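# Place all blue-capped bottles upright on the tray

## Task

Move each bottle that has a blue cap onto the tray and leave every other bottle off it. Every bottle must be upright at the end. Anything that stays in place only because the robot holds or props it does not count. Any object the robot is still touching at the end must not settle downward by more than about a fingernail's width once released, or the task fails.

## Robot and tools

ROBOT. Two arms, left_arm and right_arm, each ending in a parallel two-finger gripper. The names are just labels, not image sides. All poses use one scene frame: origin on the table top midway between the arms, +x out over the table, +z up, and left_arm sits toward +y. The gripper's fingers point along its own +z; they open and close along its own y. end_effector_position is the spot between the pads when closed. Closed fingertips extend about 19 mm past it, fully open ones about 6 mm, and closing pushes the tips roughly 13 mm farther from the arm, so keep that clearance over surfaces.

THE ROW. Every motion command is a single flat list of 18 numbers covering both arms, even if one arm should stay still: first left_arm x, y, z (metres), qw, qx, qy, qz (unit quaternion, w first), left gripper position, left gripper speed; then the same nine for right_arm. Position and quaternion are an absolute target pose for that gripper in the scene frame, not an offset. A target farther than 0.6 m from the arm's last reported position along any of its gripper axes is refused. Each control step the controller limits the commanded pose to 70 mm and 16 degrees from the measured pose, so distant targets take several steps; position has priority over orientation. For an arm that should hold still, resend the exact pose from the result just before it stopped (not a drifted later reading) plus its current gripper numbers; a 0 in the gripper slots is a real command.

GRIPPER NUMBERS. position is in [-1, 1]: +1 fully open (85 mm), 0 about 41 mm, pads touch near -0.8, and -1 closes until blocked. To hold firmly keep -1; to grip gently, open, then close to slightly narrower than the object. To release, send a value wider than the object. speed is in [-1, 1]: about 20 mm/s at -1, 85 at 0, 150 at +1. Grip force is set by the arm (roughly 190 to 235 N per pad). Fingers stay put until the position number changes by 0.01 or more, but may re-close on their own if the object slips or yields. position_measured_pct is about 50 minus 50 times the finger position (0 = fully open); stopping short under 90 means something is held or blocking; around 90 or above means the pads met on nothing or something tiny.

TOOLS.
execute_actions {"actions": [...], "pictures": bool}: the list holds at most one item. Empty list: just report state. {"rows": [[18 numbers], ...], "steps": n}: up to 15 rows, n up to 15 steps of 1/30 s (default 15); each row is one step and the last row repeats to fill. {"steps": n} alone: wait up to 300 steps counted from the previous result, including your reply time. A refused call sends nothing.
move {"target": [18 numbers], "speed": m/s}: drives both grippers in straight lines toward their absolute target poses, finishing together, between 0.5 and 10 s (cut off at 10 s). speed 0.002 to 0.5, default 0.25; turn rate up to twice that in rad/s. Finger numbers are applied at the start. The paths ignore obstacles and the other arm, and grippers may lag, wander or overshoot speed, especially near full reach. Faster motion and targets set deeper past contact mean harder hits and pushes. The result adds a "move:" line with the outcome (done, off_target, moving, held, fault) and active limits (paced = target clipped; held = some steps blocked, after which the arm may jump fast), plus each gripper's distance to target.
wait {"seconds": 0 to 10}: let time pass without new commands.
zoom_image {"camera": name, "region": [x0, y0, x1, y1]}: closer view of the latest image, pixels from the top-left, at most 504 by 504.
finished_scene {"scene": number}: ends and grades the current scene; irreversible. Replying without a tool call ends everything.

RESULTS. The state line gives each gripper's position and quaternion; printed positions can be off, more at long reach. "pose unreachable" means the clearance check altered or blocked that arm's command; HELD marks steps where commands were not sent. A "Hand target" line shows where the controller is currently steering. Joint torques appear in joint order; they have offsets and noise. After an action, an arm continues only to its last clipped pose, so check and resend.

CAMERAS. cam_head_left, cam_head_right (fixed, looking down at the table), cam_left_wrist, cam_right_wrist, each 504x504, in that order; calibration with K, distortion and T_world_to_cam is supplied and may be slightly off.

AVOID. Contact torque reaching a joint's load limit (50.2 N m for the first four joints, 31.6 for the wrist ones, held weight included) freezes that arm for 10 s. Long loaded holding heats motors: warnings from 60 °C, and at 75 °C the arm goes limp and sinks. Do not let the arms collide or press each other, do not knock or place anything off the table, do not drop, slam or shove objects, and expect occasional brief tugs on held items or pushes on loose ones. Release bottles fully upright and clear of the gripper before finishing.

Each tool is called after ">>>" by a JSON object that holds its "method" and its "body", one argument or row to a line.

## Session

>>> {"method": "execute_actions", "body": {
  "actions": []
}}

Scene clock: 0.00 s of 6400.00 s.
left_arm: end_effector_position=(+0.1268, -0.1527, +0.3888) position_measured_pct=0.0 end_effector_quat_wxyz=(+0.506, +0.775, -0.259, +0.276) | right_arm: end_effector_position=(+0.4573, -0.5502, +0.1317) position_measured_pct=0.0 end_effector_quat_wxyz=(-0.012, +0.409, +0.912, -0.004)
Joint positions: left_arm=[1.361 0.113 0.005 2.187 3.059 0.388 2.385] | right_arm=[ 0.137  0.699  0.131  1.43  -0.091  1.042  1.065]
Joint velocities: left_arm=[ 0.    -0.    -0.    -0.001 -0.001  0.    -0.001] | right_arm=[-0.     0.001 -0.     0.001 -0.     0.     0.   ]
Joint torques (N m, as the joint torque sensors report them, + toward a larger angle): no reading
Motor temperatures (°C, as the motors report them): left_arm=[27 26 26 25 32 29 35] | right_arm=[24 27 25 27 37 36 37]
Hand target (left_arm): +0.127, -0.153, +0.389; +0.506, +0.775, -0.259, +0.276
Hand target (right_arm): +0.457, -0.550, +0.132; -0.011, +0.409, +0.912, -0.004

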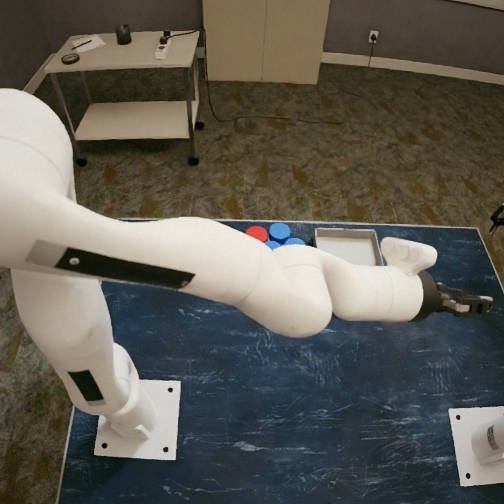

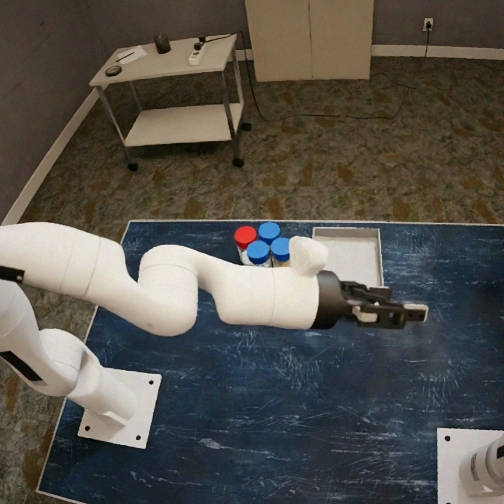

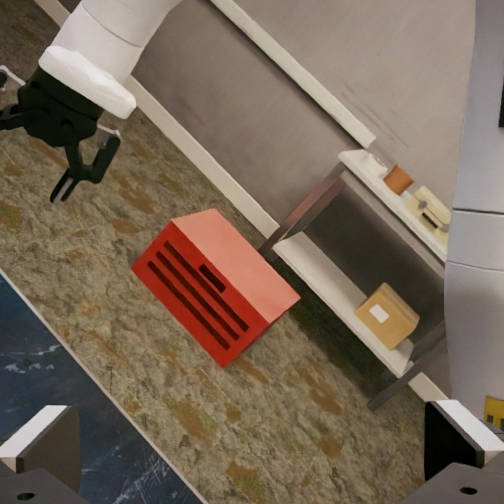

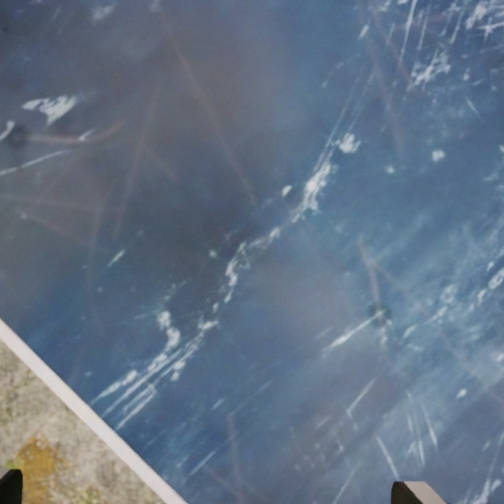

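>>> {"method": "move", "body": {
  "target": [0.25,0.45,0.35,0,1,0,0,1,0, 0.4573,-0.5502,0.1317,-0.012,0.409,0.912,-0.004,1,0],
  "speed": 0.3
}}

Scene clock: 3.30 s of 6400.00 s.
left_arm: end_effector_position=(+0.2508, +0.4488, +0.3501) position_measured_pct=0.0 end_effector_quat_wxyz=(+0.002, +1.000, -0.001, -0.003) | right_arm: end_effector_position=(+0.4573, -0.5502, +0.1317) position_measured_pct=0.0 end_effector_quat_wxyz=(-0.012, +0.409, +0.912, -0.004)
Joint positions: left_arm=[ 1.274 -0.466 -0.892  1.89   2.79  -1.562  2.006] | right_arm=[ 0.138  0.7    0.131  1.429 -0.092  1.043  1.066]
Joint velocities: left_arm=[ 0.003  0.005 -0.002 -0.001  0.    -0.001 -0.   ] | right_arm=[-0.    -0.001 -0.001  0.     0.     0.    -0.   ]
Joint torques (N m, as the joint torque sensors report them, + toward a larger angle): left_arm=[ 0.32  2.71  2.67 -8.51  0.05  0.14 -0.21] | right_arm=[  0.01 -20.3    1.07  -7.65   0.06   0.4   -0.35]
Motor temperatures (°C, as the motors report them): left_arm=[27 26 26 25 32 29 35] | right_arm=[24 27 25 27 37 36 37]
Hand target (left_arm): +0.251, +0.449, +0.350; +0.001, +1.000, -0.001, -0.003
Hand target (right_arm): +0.457, -0.550, +0.132; -0.012, +0.409, +0.912, -0.004
Off the commanded pose (left_arm): 0.001 m, 0 deg.
Off the commanded pose (right_arm): 0.000 m, 0 deg.
move: done
camera_calibration (this result's frames):
cam_left_wrist: T_world_to_cam=[[0.00586917, -0.999885, -0.0139983, 0.454149], [-0.999018, -0.00647773, 0.0438327, 0.283866], [-0.0439183, 0.0137273, -0.998941, 0.505327], [0, 0, 0, 1]] pos_world=[0.303115, 0.448999, 0.498707]
cam_right_wrist: T_world_to_cam=[[0.721554, 0.691767, 0.0285948, 0.0382885], [0.691858, -0.718848, -0.0677486, -0.640452], [-0.026311, 0.0686678, -0.997293, 0.32135], [0, 0, 0, 1]] pos_world=[0.423929, -0.508941, 0.275995]

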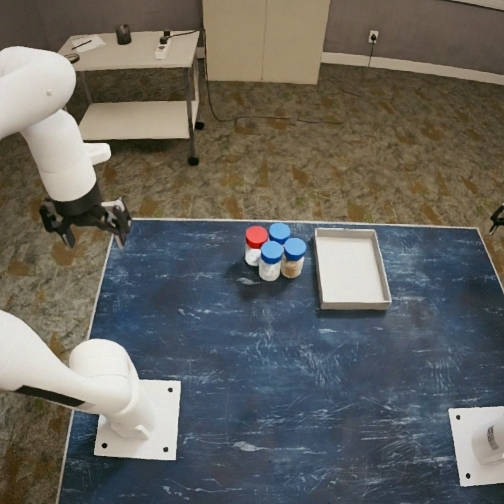

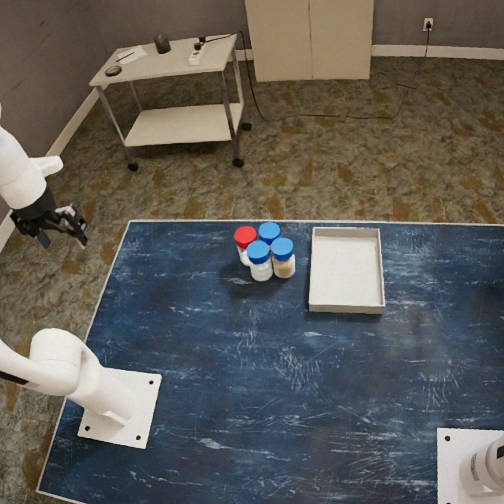

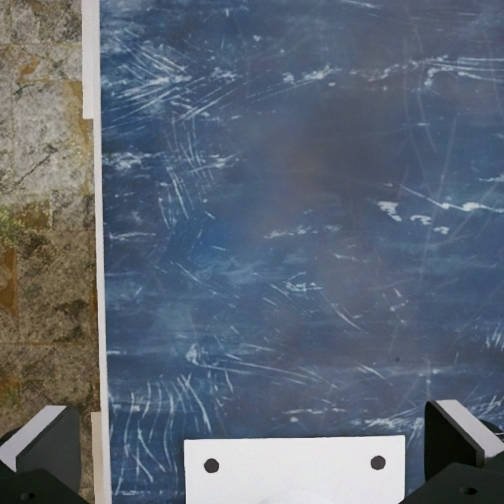

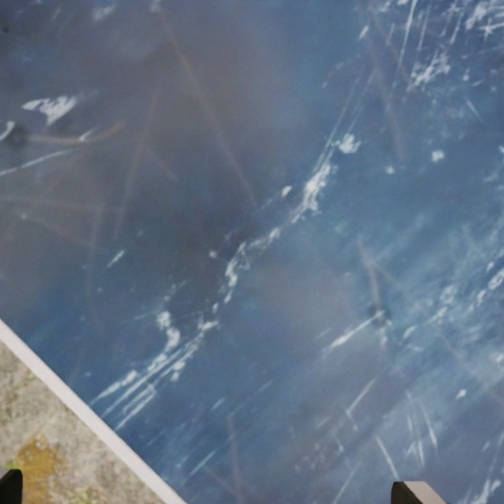

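>>> {"method": "move", "body": {
  "target": [0.40,0.10,0.33,0,1,0,0,1,0, 0.4573,-0.5502,0.1317,-0.012,0.409,0.912,-0.004,1,0],
  "speed": 0.3
}}

Scene clock: 5.97 s of 6400.00 s.
left_arm: end_effector_position=(+0.3990, +0.0999, +0.3309) position_measured_pct=0.0 end_effector_quat_wxyz=(+0.000, +1.000, +0.001, -0.000) | right_arm: end_effector_position=(+0.4573, -0.5502, +0.1317) position_measured_pct=0.0 end_effector_quat_wxyz=(-0.012, +0.409, +0.912, -0.004)
Joint positions: left_arm=[ 1.209  0.532 -0.946  1.238  3.567 -1.571  1.904] | right_arm=[ 0.138  0.7    0.131  1.429 -0.092  1.043  1.066]
Joint velocities: left_arm=[-0.005  0.005 -0.    -0.001  0.001 -0.    -0.003] | right_arm=[ 0.001 -0.001 -0.001 -0.002  0.    -0.     0.   ]
Joint torques (N m, as the joint torque sensors report them, + toward a larger angle): left_arm=[ -0.36 -17.51  -3.5   -8.3    0.12   0.13  -0.19] | right_arm=[ -0.05 -20.34   1.09  -7.63   0.06   0.42  -0.34]
Motor temperatures (°C, as the motors report them): left_arm=[27 26 26 25 32 29 35] | right_arm=[24 27 25 27 37 36 37]
Hand target (left_arm): +0.399, +0.100, +0.331; +0.000, +1.000, +0.001, -0.000
Hand target (right_arm): +0.457, -0.550, +0.132; -0.012, +0.409, +0.912, -0.004
Off the commanded pose (left_arm): 0.001 m, 0 deg.
Off the commanded pose (right_arm): 0.000 m, 0 deg.
move: done
camera_calibration (this result's frames):
cam_left_wrist: T_world_to_cam=[[0.0102604, -0.999814, -0.0163608, 0.103166], [-0.99919, -0.0108881, 0.0387494, 0.432732], [-0.0389203, 0.01595, -0.999115, 0.495354], [0, 0, 0, 1]] pos_world=[0.450603, 0.0999572, 0.479835]
cam_right_wrist: T_world_to_cam=[[0.721555, 0.691767, 0.0285948, 0.0382874], [0.691857, -0.718849, -0.0677495, -0.640452], [-0.0263116, 0.0686685, -0.997293, 0.321352], [0, 0, 0, 1]] pos_world=[0.42393, -0.508941, 0.275997]

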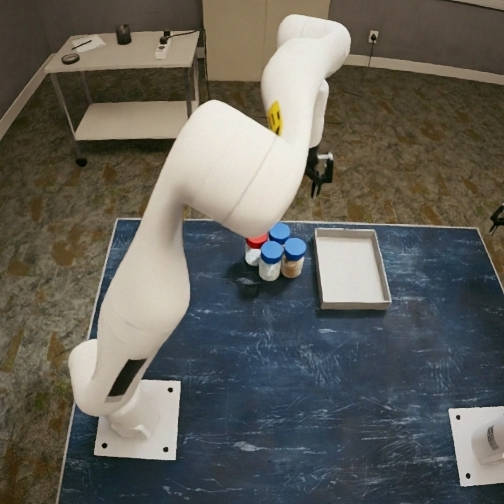

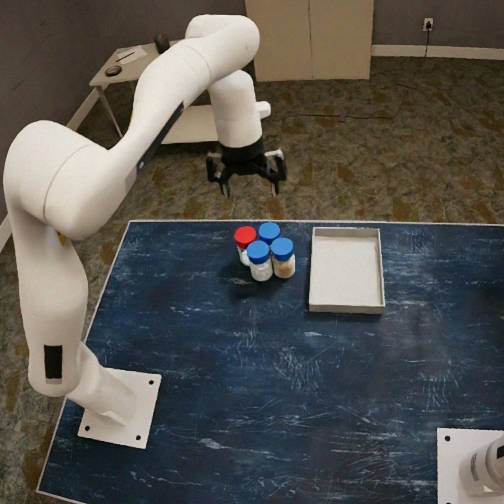

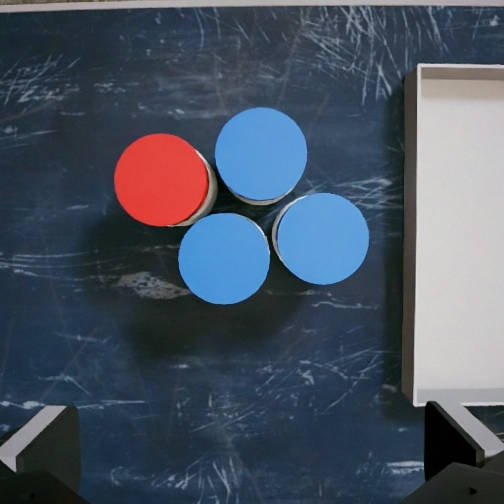

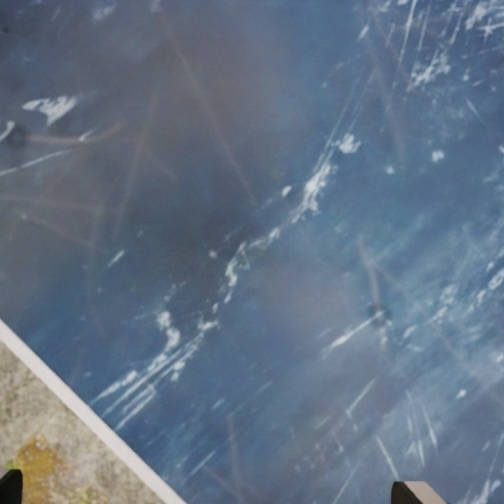

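>>> {"method": "move", "body": {
  "target": [0.444,0.063,0.16,0,0.826,0.564,0,1,0, 0.4573,-0.5502,0.1317,-0.012,0.409,0.912,-0.004,1,0],
  "speed": 0.2
}}

Scene clock: 11.13 s of 6400.00 s.
left_arm: end_effector_position=(+0.4439, +0.0627, +0.1605) position_measured_pct=0.0 end_effector_quat_wxyz=(+0.001, +0.826, +0.564, -0.000) | right_arm: end_effector_position=(+0.4573, -0.5502, +0.1317) position_measured_pct=0.0 end_effector_quat_wxyz=(-0.012, +0.409, +0.912, -0.004)
Joint positions: left_arm=[ 1.219  0.885 -1.086  1.367  3.921 -1.343  2.888] | right_arm=[ 0.138  0.7    0.131  1.429 -0.092  1.043  1.066]
Joint velocities: left_arm=[-0.001  0.004  0.001 -0.002  0.001 -0.     0.005] | right_arm=[ 0.001  0.001 -0.    -0.001  0.    -0.     0.   ]
Joint torques (N m, as the joint torque sensors report them, + toward a larger angle): left_arm=[  0.29 -21.05  -5.79  -6.28   0.2   -0.03  -0.07] | right_arm=[ -0.05 -20.29   0.99  -7.66   0.15   0.42  -0.33]
Motor temperatures (°C, as the motors report them): left_arm=[27 26 26 25 32 29 35] | right_arm=[24 28 25 27 37 36 37]
Hand target (left_arm): +0.444, +0.063, +0.160; +0.000, +0.826, +0.564, +0.000
Hand target (right_arm): +0.457, -0.550, +0.132; -0.012, +0.409, +0.912, -0.004
Off the commanded pose (left_arm): 0.001 m, 0 deg.
Off the commanded pose (right_arm): 0.000 m, 0 deg.
move: done
camera_calibration (this result's frames):
cam_left_wrist: T_world_to_cam=[[0.934457, -0.355696, -0.0164454, -0.387943], [-0.354864, -0.93409, 0.0393448, 0.255558], [-0.0293563, -0.0309301, -0.99909, 0.326107], [0, 0, 0, 1]] pos_world=[0.462777, 0.110811, 0.309376]
cam_right_wrist: T_world_to_cam=[[0.721555, 0.691767, 0.0285948, 0.0382873], [0.691857, -0.718849, -0.067749, -0.640452], [-0.0263111, 0.0686681, -0.997293, 0.321352], [0, 0, 0, 1]] pos_world=[0.42393, -0.508941, 0.275997]

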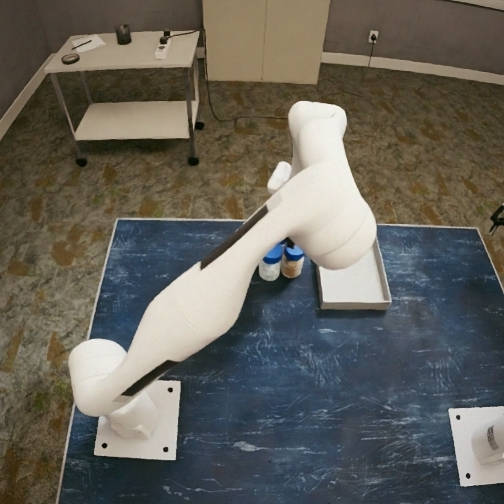

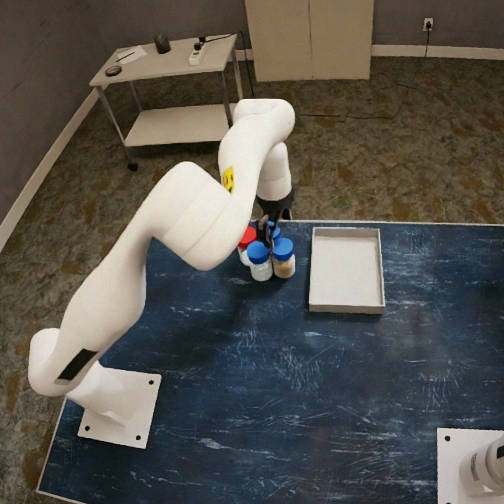

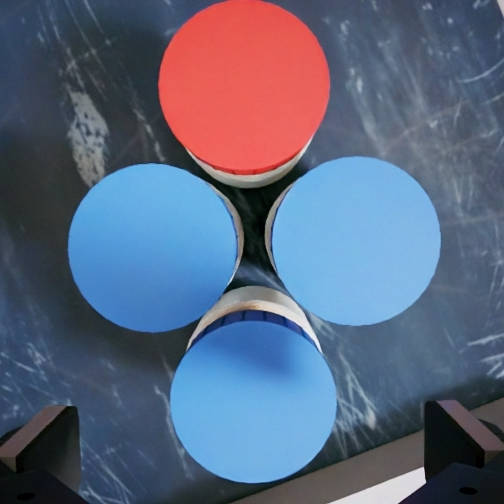

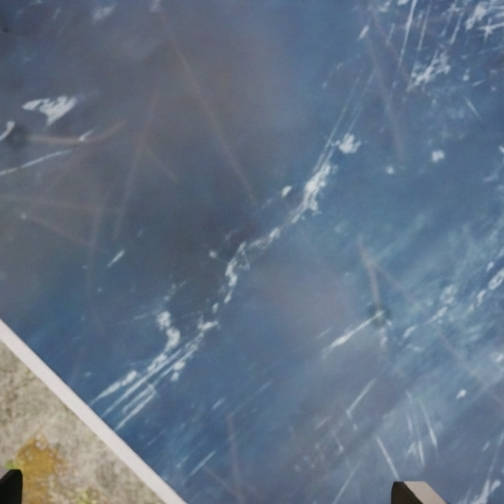

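>>> {"method": "move", "body": {
  "target": [0.439,0.058,0.065,0,0.826,0.564,0,1,0, 0.4573,-0.5502,0.1317,-0.012,0.409,0.912,-0.004,1,0],
  "speed": 0.08
}}

>>> {"method": "move", "body": {
  "target": [0.439,0.058,0.065,0,0.826,0.564,0,-1,0, 0.4573,-0.5502,0.1317,-0.012,0.409,0.912,-0.004,1,0]
}}

Scene clock: 14.23 s of 6400.00 s.
left_arm: end_effector_position=(+0.4390, +0.0579, +0.0653) position_measured_pct=0.0 end_effector_quat_wxyz=(+0.000, +0.826, +0.564, +0.000) | right_arm: end_effector_position=(+0.4573, -0.5502, +0.1317) position_measured_pct=0.0 end_effector_quat_wxyz=(-0.012, +0.409, +0.912, -0.004)
Joint positions: left_arm=[ 1.214  1.007 -1.009  1.471  4.034 -1.165  2.819] | right_arm=[ 0.138  0.7    0.131  1.429 -0.092  1.043  1.066]
Joint velocities: left_arm=[-0.001  0.002  0.001 -0.     0.     0.001 -0.   ] | right_arm=[ 0.001 -0.    -0.001 -0.001 -0.    -0.     0.   ]
Joint torques (N m, as the joint torque sensors report them, + toward a larger angle): left_arm=[  0.19 -22.7   -6.32  -5.54   0.15  -0.29   0.05] | right_arm=[  0.02 -20.31   1.1   -7.66   0.05   0.37  -0.31]
Motor temperatures (°C, as the motors report them): left_arm=[27 27 26 25 32 29 35] | right_arm=[24 28 25 27 37 36 37]
Hand target (left_arm): +0.439, +0.058, +0.065; -0.000, +0.826, +0.564, +0.000
Hand target (right_arm): +0.457, -0.550, +0.132; -0.012, +0.409, +0.912, -0.004
Off the commanded pose (left_arm): 0.000 m, 0 deg.
Off the commanded pose (right_arm): 0.000 m, 0 deg.
move: done
camera_calibration (this result's frames):
cam_left_wrist: T_world_to_cam=[[0.934227, -0.356274, -0.016966, -0.386423], [-0.355448, -0.933898, 0.0386104, 0.253379], [-0.0296004, -0.0300403, -0.99911, 0.230703], [0, 0, 0, 1]] pos_world=[0.457899, 0.105887, 0.214159]
cam_right_wrist: T_world_to_cam=[[0.721555, 0.691767, 0.0285947, 0.0382876], [0.691857, -0.718849, -0.0677491, -0.640452], [-0.0263114, 0.0686681, -0.997293, 0.321352], [0, 0, 0, 1]] pos_world=[0.42393, -0.508941, 0.275997]

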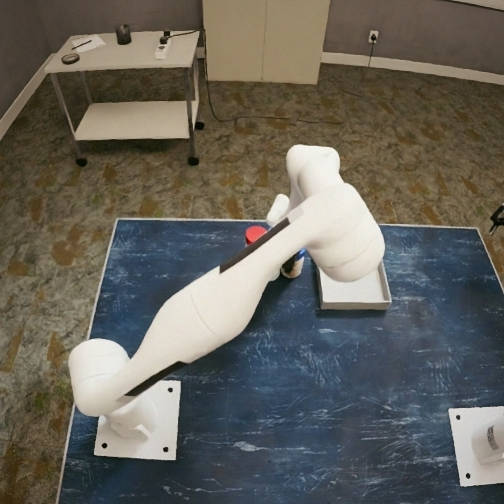

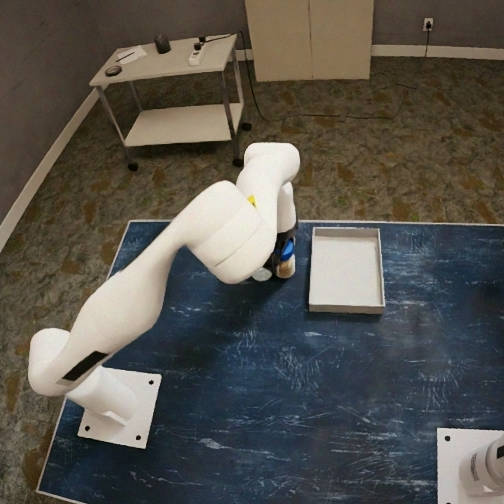

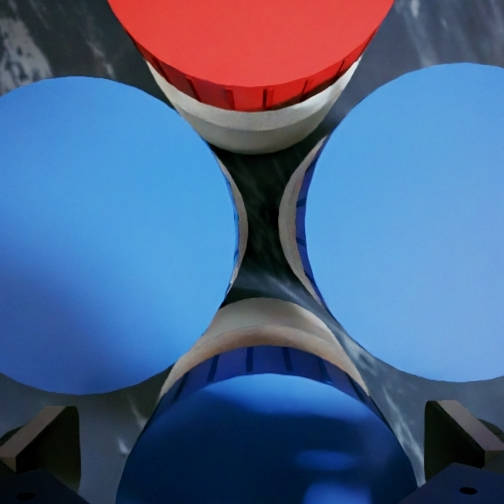

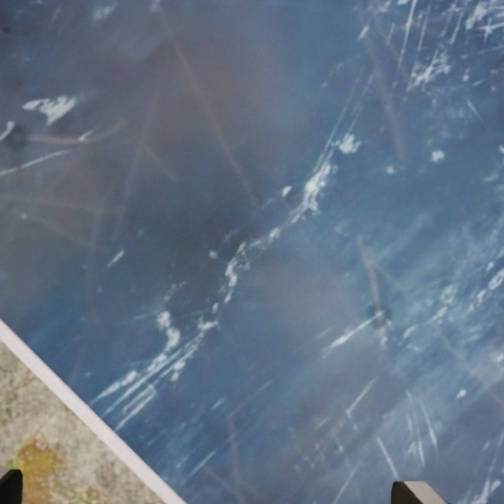

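Scene clock: 14.97 s of 6400.00 s.
left_arm: end_effector_position=(+0.4394, +0.0578, +0.0662) position_measured_pct=37.3 end_effector_quat_wxyz=(+0.001, +0.826, +0.564, -0.000) | right_arm: end_effector_position=(+0.4573, -0.5502, +0.1317) position_measured_pct=0.0 end_effector_quat_wxyz=(-0.012, +0.409, +0.912, -0.004)
Joint positions: left_arm=[ 1.214  1.006 -1.01   1.47   4.034 -1.166  2.818] | right_arm=[ 0.138  0.7    0.131  1.429 -0.092  1.043  1.066]
Joint velocities: left_arm=[ 0.     0.    -0.001 -0.     0.001 -0.001  0.002] | right_arm=[-0.001  0.001  0.    -0.001 -0.    -0.     0.   ]
Joint torques (N m, as the joint torque sensors report them, + toward a larger angle): left_arm=[  0.34 -20.63  -5.14  -4.6    0.27   0.58  -0.27] | right_arm=[  0.07 -20.31   1.17  -7.6    0.01   0.37  -0.41]
Motor temperatures (°C, as the motors report them): left_arm=[27 27 26 25 32 29 35] | right_arm=[24 28 25 27 37 36 37]
Hand target (left_arm): +0.439, +0.058, +0.065; +0.000, +0.826, +0.564, -0.000
Hand target (right_arm): +0.457, -0.550, +0.132; -0.012, +0.409, +0.912, -0.004
Off the commanded pose (left_arm): 0.001 m, 0 deg.
Off the commanded pose (right_arm): 0.000 m, 0 deg.
move: done
camera_calibration (this result's frames):
cam_left_wrist: T_world_to_cam=[[0.934248, -0.356275, -0.0157793, -0.386923], [-0.355452, -0.933849, 0.0397442, 0.253282], [-0.0288954, -0.0315221, -0.999085, 0.231443], [0, 0, 0, 1]] pos_world=[0.4582, 0.105972, 0.215059]
cam_right_wrist: T_world_to_cam=[[0.721555, 0.691767, 0.0285946, 0.0382875], [0.691857, -0.718849, -0.0677493, -0.640452], [-0.0263115, 0.0686682, -0.997293, 0.321352], [0, 0, 0, 1]] pos_world=[0.42393, -0.508941, 0.275997]

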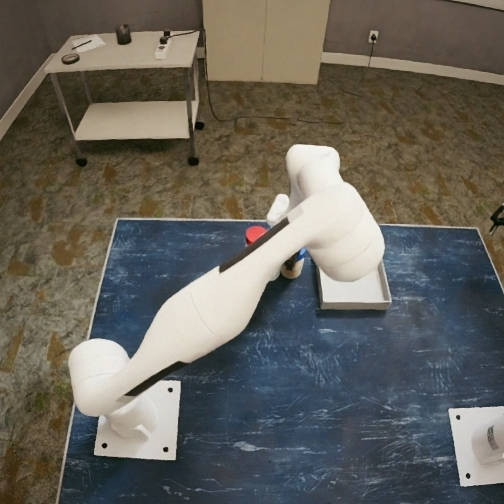

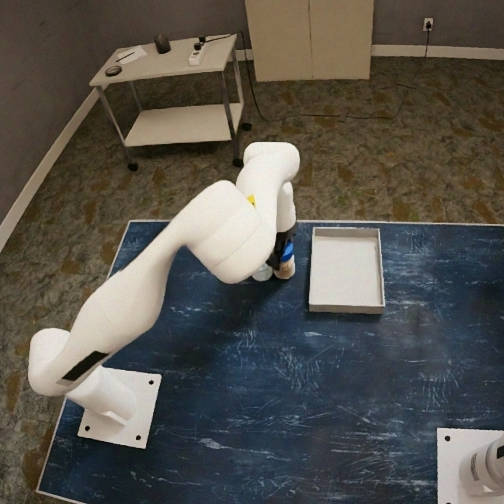

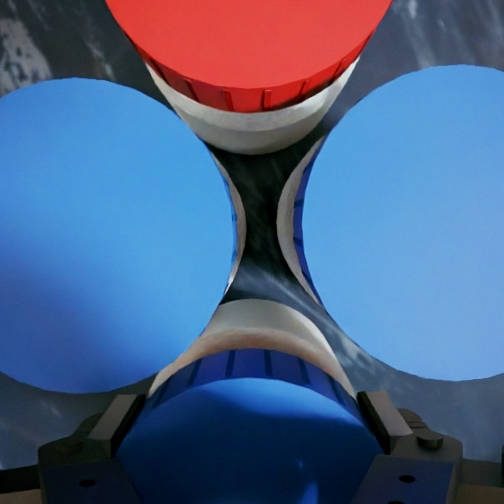

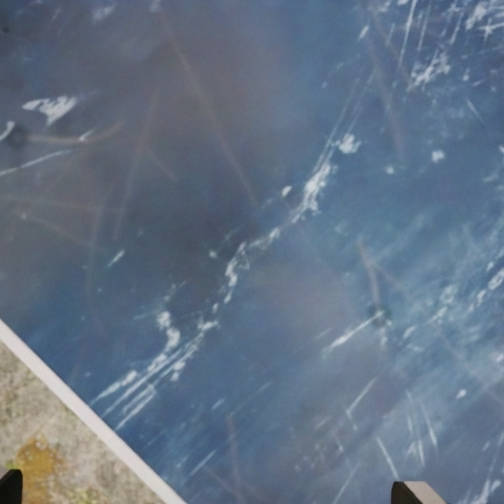

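>>> {"method": "move", "body": {
  "target": [0.439,0.058,0.2,0,0.826,0.564,0,-1,0, 0.4573,-0.5502,0.1317,-0.012,0.409,0.912,-0.004,1,0],
  "speed": 0.15
}}

>>> {"method": "move", "body": {
  "target": [0.515,-0.09,0.2,0,1,0,0,-1,0, 0.4573,-0.5502,0.1317,-0.012,0.409,0.912,-0.004,1,0],
  "speed": 0.2
}}

Scene clock: 17.40 s of 6400.00 s.
left_arm: end_effector_position=(+0.4390, +0.0581, +0.1997) position_measured_pct=37.3 end_effector_quat_wxyz=(-0.000, +0.826, +0.564, -0.000) | right_arm: end_effector_position=(+0.4573, -0.5502, +0.1317) position_measured_pct=0.0 end_effector_quat_wxyz=(-0.012, +0.409, +0.912, -0.004)
Joint positions: left_arm=[ 1.23   0.841 -1.108  1.305  3.881 -1.425  2.933] | right_arm=[ 0.138  0.7    0.131  1.429 -0.092  1.043  1.066]
Joint velocities: left_arm=[-0.001 -0.001 -0.001 -0.001 -0.001 -0.002 -0.001] | right_arm=[ 0.     0.     0.001 -0.    -0.     0.     0.   ]
Joint torques (N m, as the joint torque sensors report them, + toward a larger angle): left_arm=[  0.11 -22.43  -6.46  -7.29   0.2    0.02  -0.33] | right_arm=[  0.05 -20.21   1.03  -7.59   0.11   0.37  -0.37]
Motor temperatures (°C, as the motors report them): left_arm=[27 27 26 25 32 29 35] | right_arm=[24 28 25 27 37 36 37]
Hand target (left_arm): +0.439, +0.058, +0.200; +0.000, +0.826, +0.564, -0.000
Hand target (right_arm): +0.457, -0.550, +0.132; -0.012, +0.409, +0.912, -0.004
Off the commanded pose (left_arm): 0.000 m, 0 deg.
Off the commanded pose (right_arm): 0.000 m, 0 deg.
move: done
camera_calibration (this result's frames):
cam_left_wrist: T_world_to_cam=[[0.934157, -0.356434, -0.0175104, -0.383988], [-0.355582, -0.933835, 0.0389061, 0.248354], [-0.0302193, -0.030118, -0.999089, 0.365341], [0, 0, 0, 1]] pos_world=[0.458055, 0.106059, 0.348622]
cam_right_wrist: T_world_to_cam=[[0.721555, 0.691767, 0.0285945, 0.0382875], [0.691857, -0.718849, -0.0677493, -0.640452], [-0.0263116, 0.0686681, -0.997293, 0.321352], [0, 0, 0, 1]] pos_world=[0.42393, -0.508941, 0.275997]

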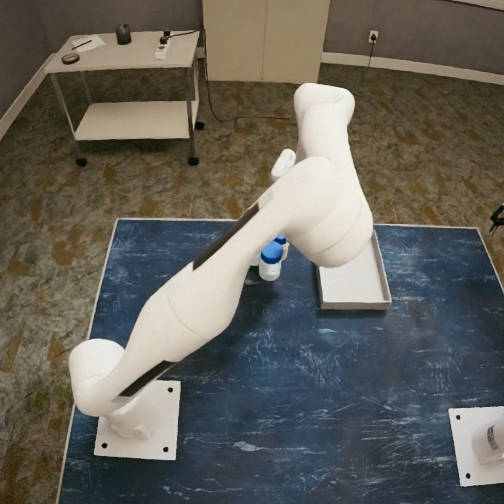

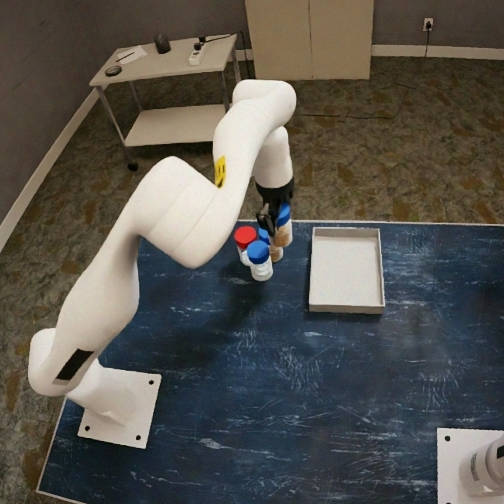

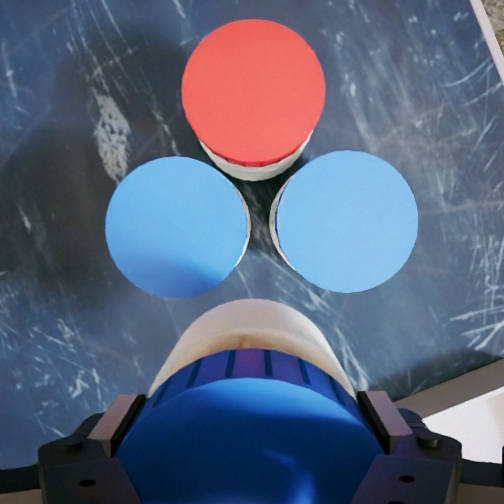

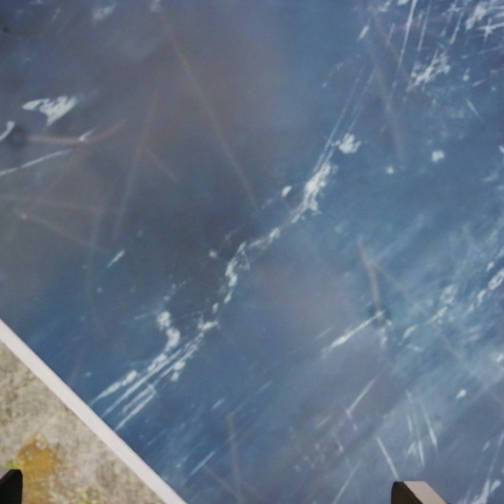

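Scene clock: 20.83 s of 6400.00 s.
left_arm: end_effector_position=(+0.5147, -0.0903, +0.2009) position_measured_pct=37.3 end_effector_quat_wxyz=(+0.000, +1.000, -0.000, +0.002) | right_arm: end_effector_position=(+0.4573, -0.5502, +0.1317) position_measured_pct=0.0 end_effector_quat_wxyz=(-0.012, +0.409, +0.912, -0.004)
Joint positions: left_arm=[ 0.866  1.173 -0.782  0.225  3.872 -1.802  2.268] | right_arm=[ 0.138  0.7    0.131  1.429 -0.092  1.043  1.066]
Joint velocities: left_arm=[-0.06   0.059  0.023 -0.189  0.016 -0.099  0.075] | right_arm=[-0.001 -0.    -0.001 -0.002 -0.    -0.     0.   ]
Joint torques (N m, as the joint torque sensors report them, + toward a larger angle): left_arm=[  0.49 -30.48  -0.93  -7.63  -0.25   0.04   0.22] | right_arm=[ -0.02 -20.23   0.9   -7.68   0.1    0.36  -0.36]
Motor temperatures (°C, as the motors report them): left_arm=[27 27 26 25 32 29 35] | right_arm=[24 28 25 27 37 36 37]
Hand target (left_arm): +0.515, -0.090, +0.200; -0.000, +1.000, +0.000, +0.001
Hand target (right_arm): +0.457, -0.550, +0.132; -0.012, +0.409, +0.912, -0.004
Off the commanded pose (left_arm): 0.001 m, 0 deg.
Off the commanded pose (right_arm): 0.000 m, 0 deg.
move: done
camera_calibration (this result's frames):
cam_left_wrist: T_world_to_cam=[[0.00785065, -0.999836, -0.0163407, -0.0891247], [-0.999327, -0.00843001, 0.0356936, 0.552215], [-0.0358255, 0.0160495, -0.999229, 0.371433], [0, 0, 0, 1]] pos_world=[0.56585, -0.0904162, 0.34998]
cam_right_wrist: T_world_to_cam=[[0.721555, 0.691767, 0.0285947, 0.0382874], [0.691857, -0.718849, -0.0677491, -0.640452], [-0.0263113, 0.0686681, -0.997293, 0.321352], [0, 0, 0, 1]] pos_world=[0.42393, -0.508941, 0.275997]

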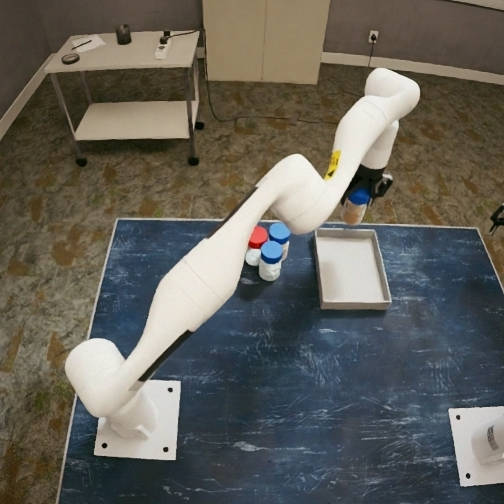

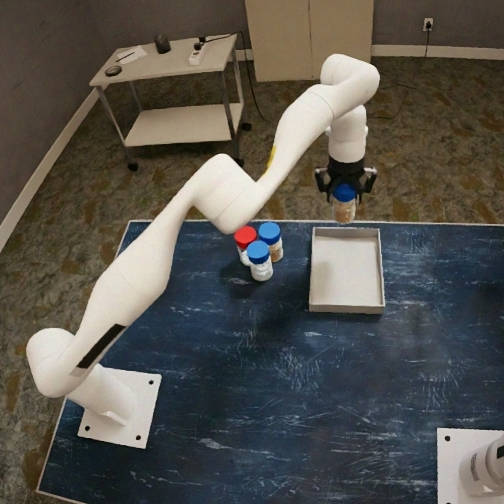

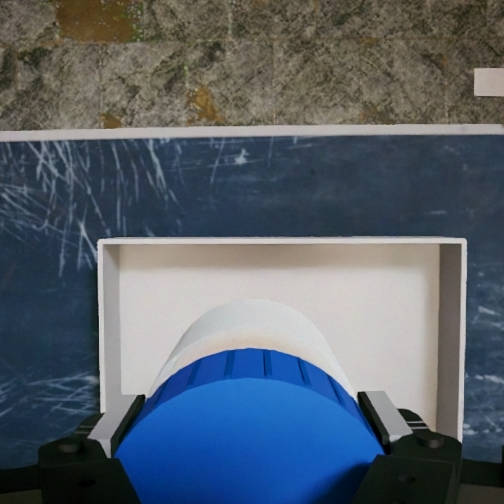

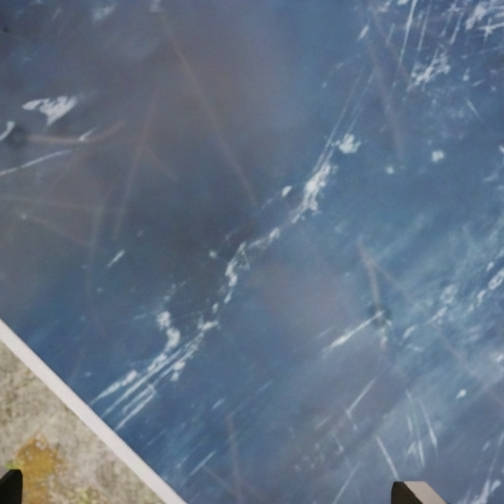

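>>> {"method": "move", "body": {
  "target": [0.505,-0.09,0.073,0,1,0,0,-1,0, 0.4573,-0.5502,0.1317,-0.012,0.409,0.912,-0.004,1,0],
  "speed": 0.1
}}

>>> {"method": "move", "body": {
  "target": [0.505,-0.09,0.073,0,1,0,0,1,0, 0.4573,-0.5502,0.1317,-0.012,0.409,0.912,-0.004,1,0]
}}

>>> {"method": "move", "body": {
  "target": [0.48,-0.07,0.2,0,1,0,0,1,0, 0.4573,-0.5502,0.1317,-0.012,0.409,0.912,-0.004,1,0],
  "speed": 0.15
}}

Scene clock: 23.57 s of 6400.00 s.
left_arm: end_effector_position=(+0.5049, -0.0898, +0.0729) position_measured_pct=37.3 end_effector_quat_wxyz=(-0.000, +1.000, +0.000, -0.000) | right_arm: end_effector_position=(+0.4573, -0.5502, +0.1317) position_measured_pct=0.0 end_effector_quat_wxyz=(-0.012, +0.409, +0.912, -0.004)
Joint positions: left_arm=[ 1.003  1.215 -0.797  0.655  3.883 -1.448  2.115] | right_arm=[ 0.138  0.7    0.131  1.429 -0.092  1.043  1.066]
Joint velocities: left_arm=[ 0.002 -0.     0.     0.     0.001  0.001 -0.   ] | right_arm=[-0.    -0.001 -0.    -0.002 -0.    -0.    -0.   ]
Joint torques (N m, as the joint torque sensors report them, + toward a larger angle): left_arm=[  0.05 -30.62  -3.78  -7.36   0.16  -0.16  -0.02] | right_arm=[  0.03 -20.31   0.98  -7.61   0.13   0.38  -0.4 ]
Motor temperatures (°C, as the motors report them): left_arm=[27 27 26 25 32 29 35] | right_arm=[24 28 25 27 37 36 37]
Hand target (left_arm): +0.505, -0.090, +0.073; -0.000, +1.000, -0.000, -0.000
Hand target (right_arm): +0.457, -0.550, +0.132; -0.012, +0.409, +0.912, -0.004
Off the commanded pose (left_arm): 0.000 m, 0 deg.
Off the commanded pose (right_arm): 0.000 m, 0 deg.
move: done
camera_calibration (this result's frames):
cam_left_wrist: T_world_to_cam=[[0.00843523, -0.999815, -0.017277, -0.0908902], [-0.999203, -0.00910175, 0.0388705, 0.54668], [-0.0390206, 0.0169353, -0.999095, 0.244874], [0, 0, 0, 1]] pos_world=[0.556566, -0.0900447, 0.221833]
cam_right_wrist: T_world_to_cam=[[0.721555, 0.691767, 0.0285947, 0.0382875], [0.691857, -0.718849, -0.0677491, -0.640452], [-0.0263113, 0.0686682, -0.997293, 0.321352], [0, 0, 0, 1]] pos_world=[0.42393, -0.508941, 0.275997]

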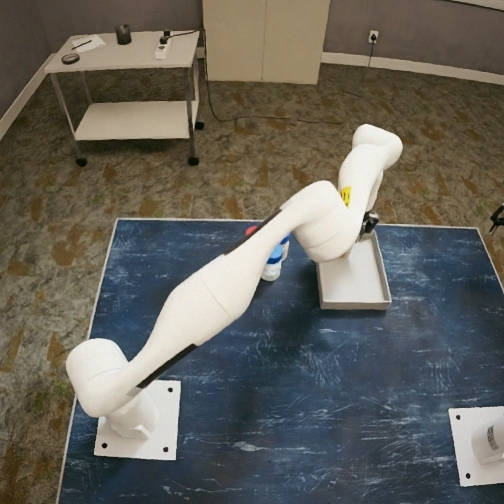

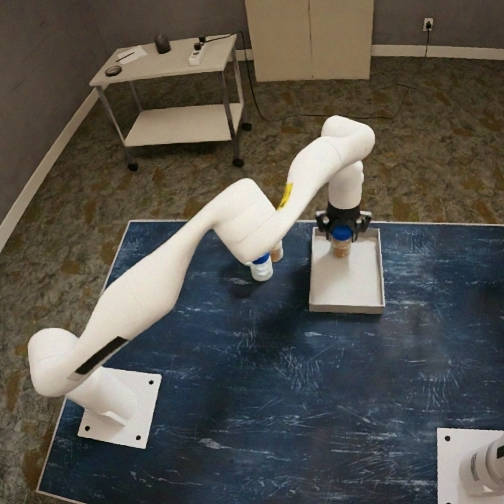

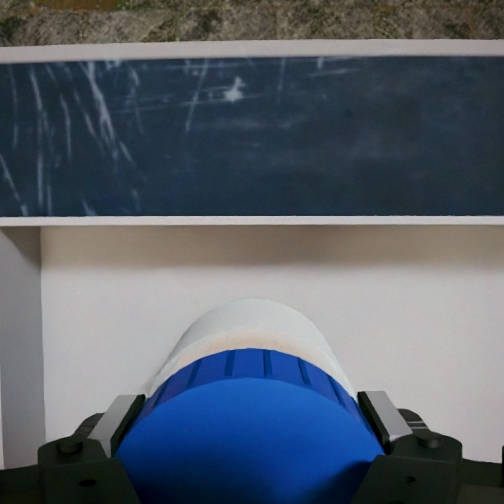

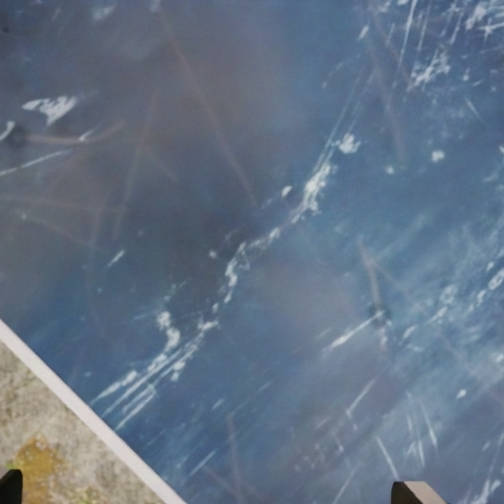

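Scene clock: 24.37 s of 6400.00 s.
left_arm: end_effector_position=(+0.5050, -0.0900, +0.0730) position_measured_pct=0.0 end_effector_quat_wxyz=(+0.000, +1.000, -0.000, +0.000) | right_arm: end_effector_position=(+0.4573, -0.5502, +0.1317) position_measured_pct=0.0 end_effector_quat_wxyz=(-0.012, +0.409, +0.912, -0.004)
Joint positions: left_arm=[ 1.003  1.215 -0.797  0.654  3.883 -1.448  2.115] | right_arm=[ 0.138  0.7    0.131  1.429 -0.092  1.043  1.066]
Joint velocities: left_arm=[ 0. -0. -0. -0.  0.  0.  0.] | right_arm=[ 0.001  0.     0.    -0.    -0.     0.     0.   ]
Joint torques (N m, as the joint torque sensors report them, + toward a larger angle): left_arm=[  0.39 -28.68  -2.98  -6.38   0.36   0.4   -0.11] | right_arm=[ -0.02 -20.38   0.97  -7.62   0.09   0.4   -0.39]
Motor temperatures (°C, as the motors report them): left_arm=[27 27 26 25 32 29 35] | right_arm=[24 28 25 27 37 36 37]
Hand target (left_arm): +0.505, -0.090, +0.073; -0.000, +1.000, +0.000, +0.000
Hand target (right_arm): +0.457, -0.550, +0.132; -0.012, +0.409, +0.912, -0.004
Off the commanded pose (left_arm): 0.000 m, 0 deg.
Off the commanded pose (right_arm): 0.000 m, 0 deg.
move: done
camera_calibration (this result's frames):
cam_left_wrist: T_world_to_cam=[[0.00826165, -0.999818, -0.017221, -0.09097], [-0.999211, -0.00892315, 0.0386962, 0.546768], [-0.0388428, 0.0168877, -0.999103, 0.244843], [0, 0, 0, 1]] pos_world=[0.556599, -0.0902094, 0.221899]
cam_right_wrist: T_world_to_cam=[[0.721555, 0.691767, 0.0285948, 0.0382873], [0.691857, -0.718849, -0.0677492, -0.640452], [-0.0263113, 0.0686683, -0.997293, 0.321352], [0, 0, 0, 1]] pos_world=[0.42393, -0.508941, 0.275997]

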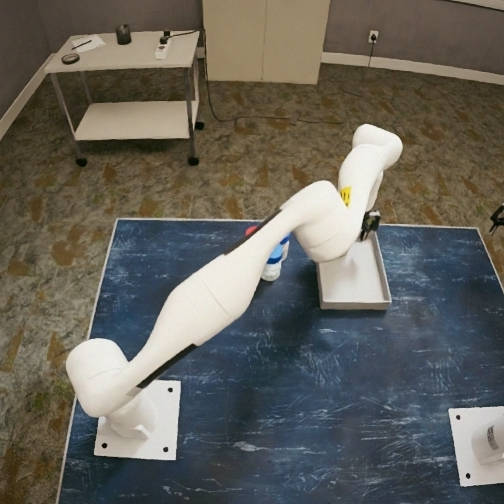

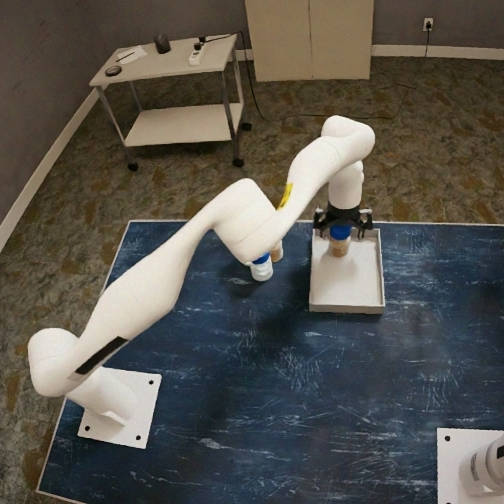

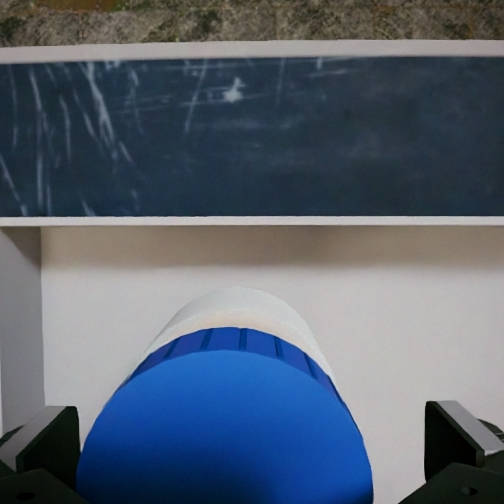

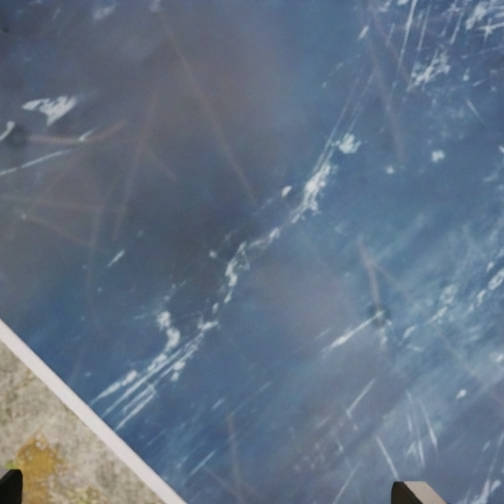

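Scene clock: 25.63 s of 6400.00 s.
left_arm: end_effector_position=(+0.4799, -0.0699, +0.1998) position_measured_pct=0.0 end_effector_quat_wxyz=(+0.000, +1.000, -0.000, -0.000) | right_arm: end_effector_position=(+0.4573, -0.5502, +0.1317) position_measured_pct=0.0 end_effector_quat_wxyz=(-0.012, +0.409, +0.912, -0.004)
Joint positions: left_arm=[ 1.028  1.028 -0.832  0.661  3.829 -1.625  2.122] | right_arm=[ 0.138  0.7    0.131  1.429 -0.092  1.043  1.066]
Joint velocities: left_arm=[ 0.    -0.002 -0.    -0.     0.    -0.002  0.001] | right_arm=[ 0.003  0.    -0.001 -0.001  0.    -0.    -0.   ]
Joint torques (N m, as the joint torque sensors report them, + toward a larger angle): left_arm=[  0.35 -27.29  -3.24  -7.34   0.01   0.21   0.2 ] | right_arm=[ -0.01 -20.29   1.    -7.63   0.05   0.35  -0.36]
Motor temperatures (°C, as the motors report them): left_arm=[27 27 26 25 32 29 35] | right_arm=[24 28 25 27 37 36 37]
Hand target (left_arm): +0.480, -0.070, +0.200; +0.000, +1.000, -0.000, -0.000
Hand target (right_arm): +0.457, -0.550, +0.132; -0.012, +0.409, +0.912, -0.004
Off the commanded pose (left_arm): 0.000 m, 0 deg.
Off the commanded pose (right_arm): 0.000 m, 0 deg.
move: done
camera_calibration (this result's frames):
cam_left_wrist: T_world_to_cam=[[0.00811853, -0.999821, -0.0171136, -0.068432], [-0.999198, -0.00878224, 0.039071, 0.516921], [-0.0392143, 0.0167827, -0.99909, 0.370346], [0, 0, 0, 1]] pos_world=[0.531585, -0.0700954, 0.348641]
cam_right_wrist: T_world_to_cam=[[0.721555, 0.691767, 0.0285947, 0.0382875], [0.691857, -0.718849, -0.0677491, -0.640452], [-0.0263113, 0.0686682, -0.997293, 0.321352], [0, 0, 0, 1]] pos_world=[0.42393, -0.508941, 0.275997]

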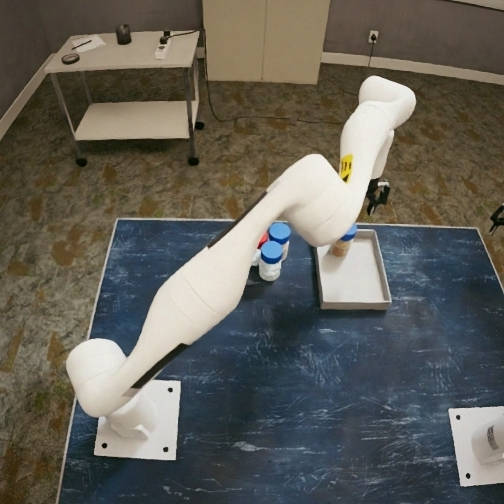

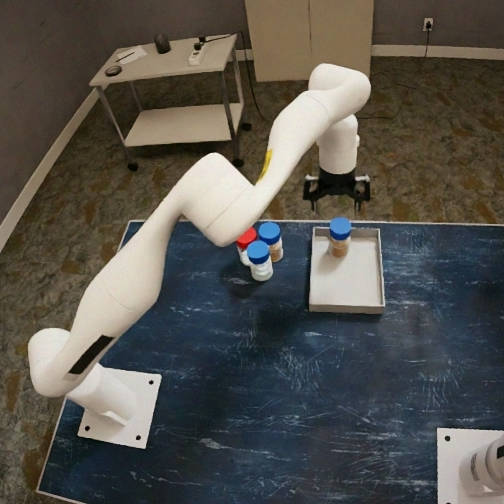

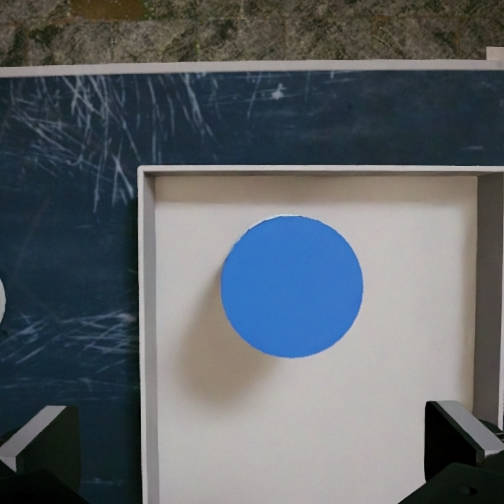

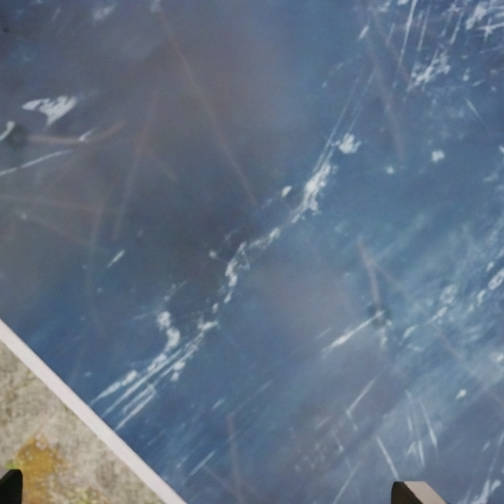

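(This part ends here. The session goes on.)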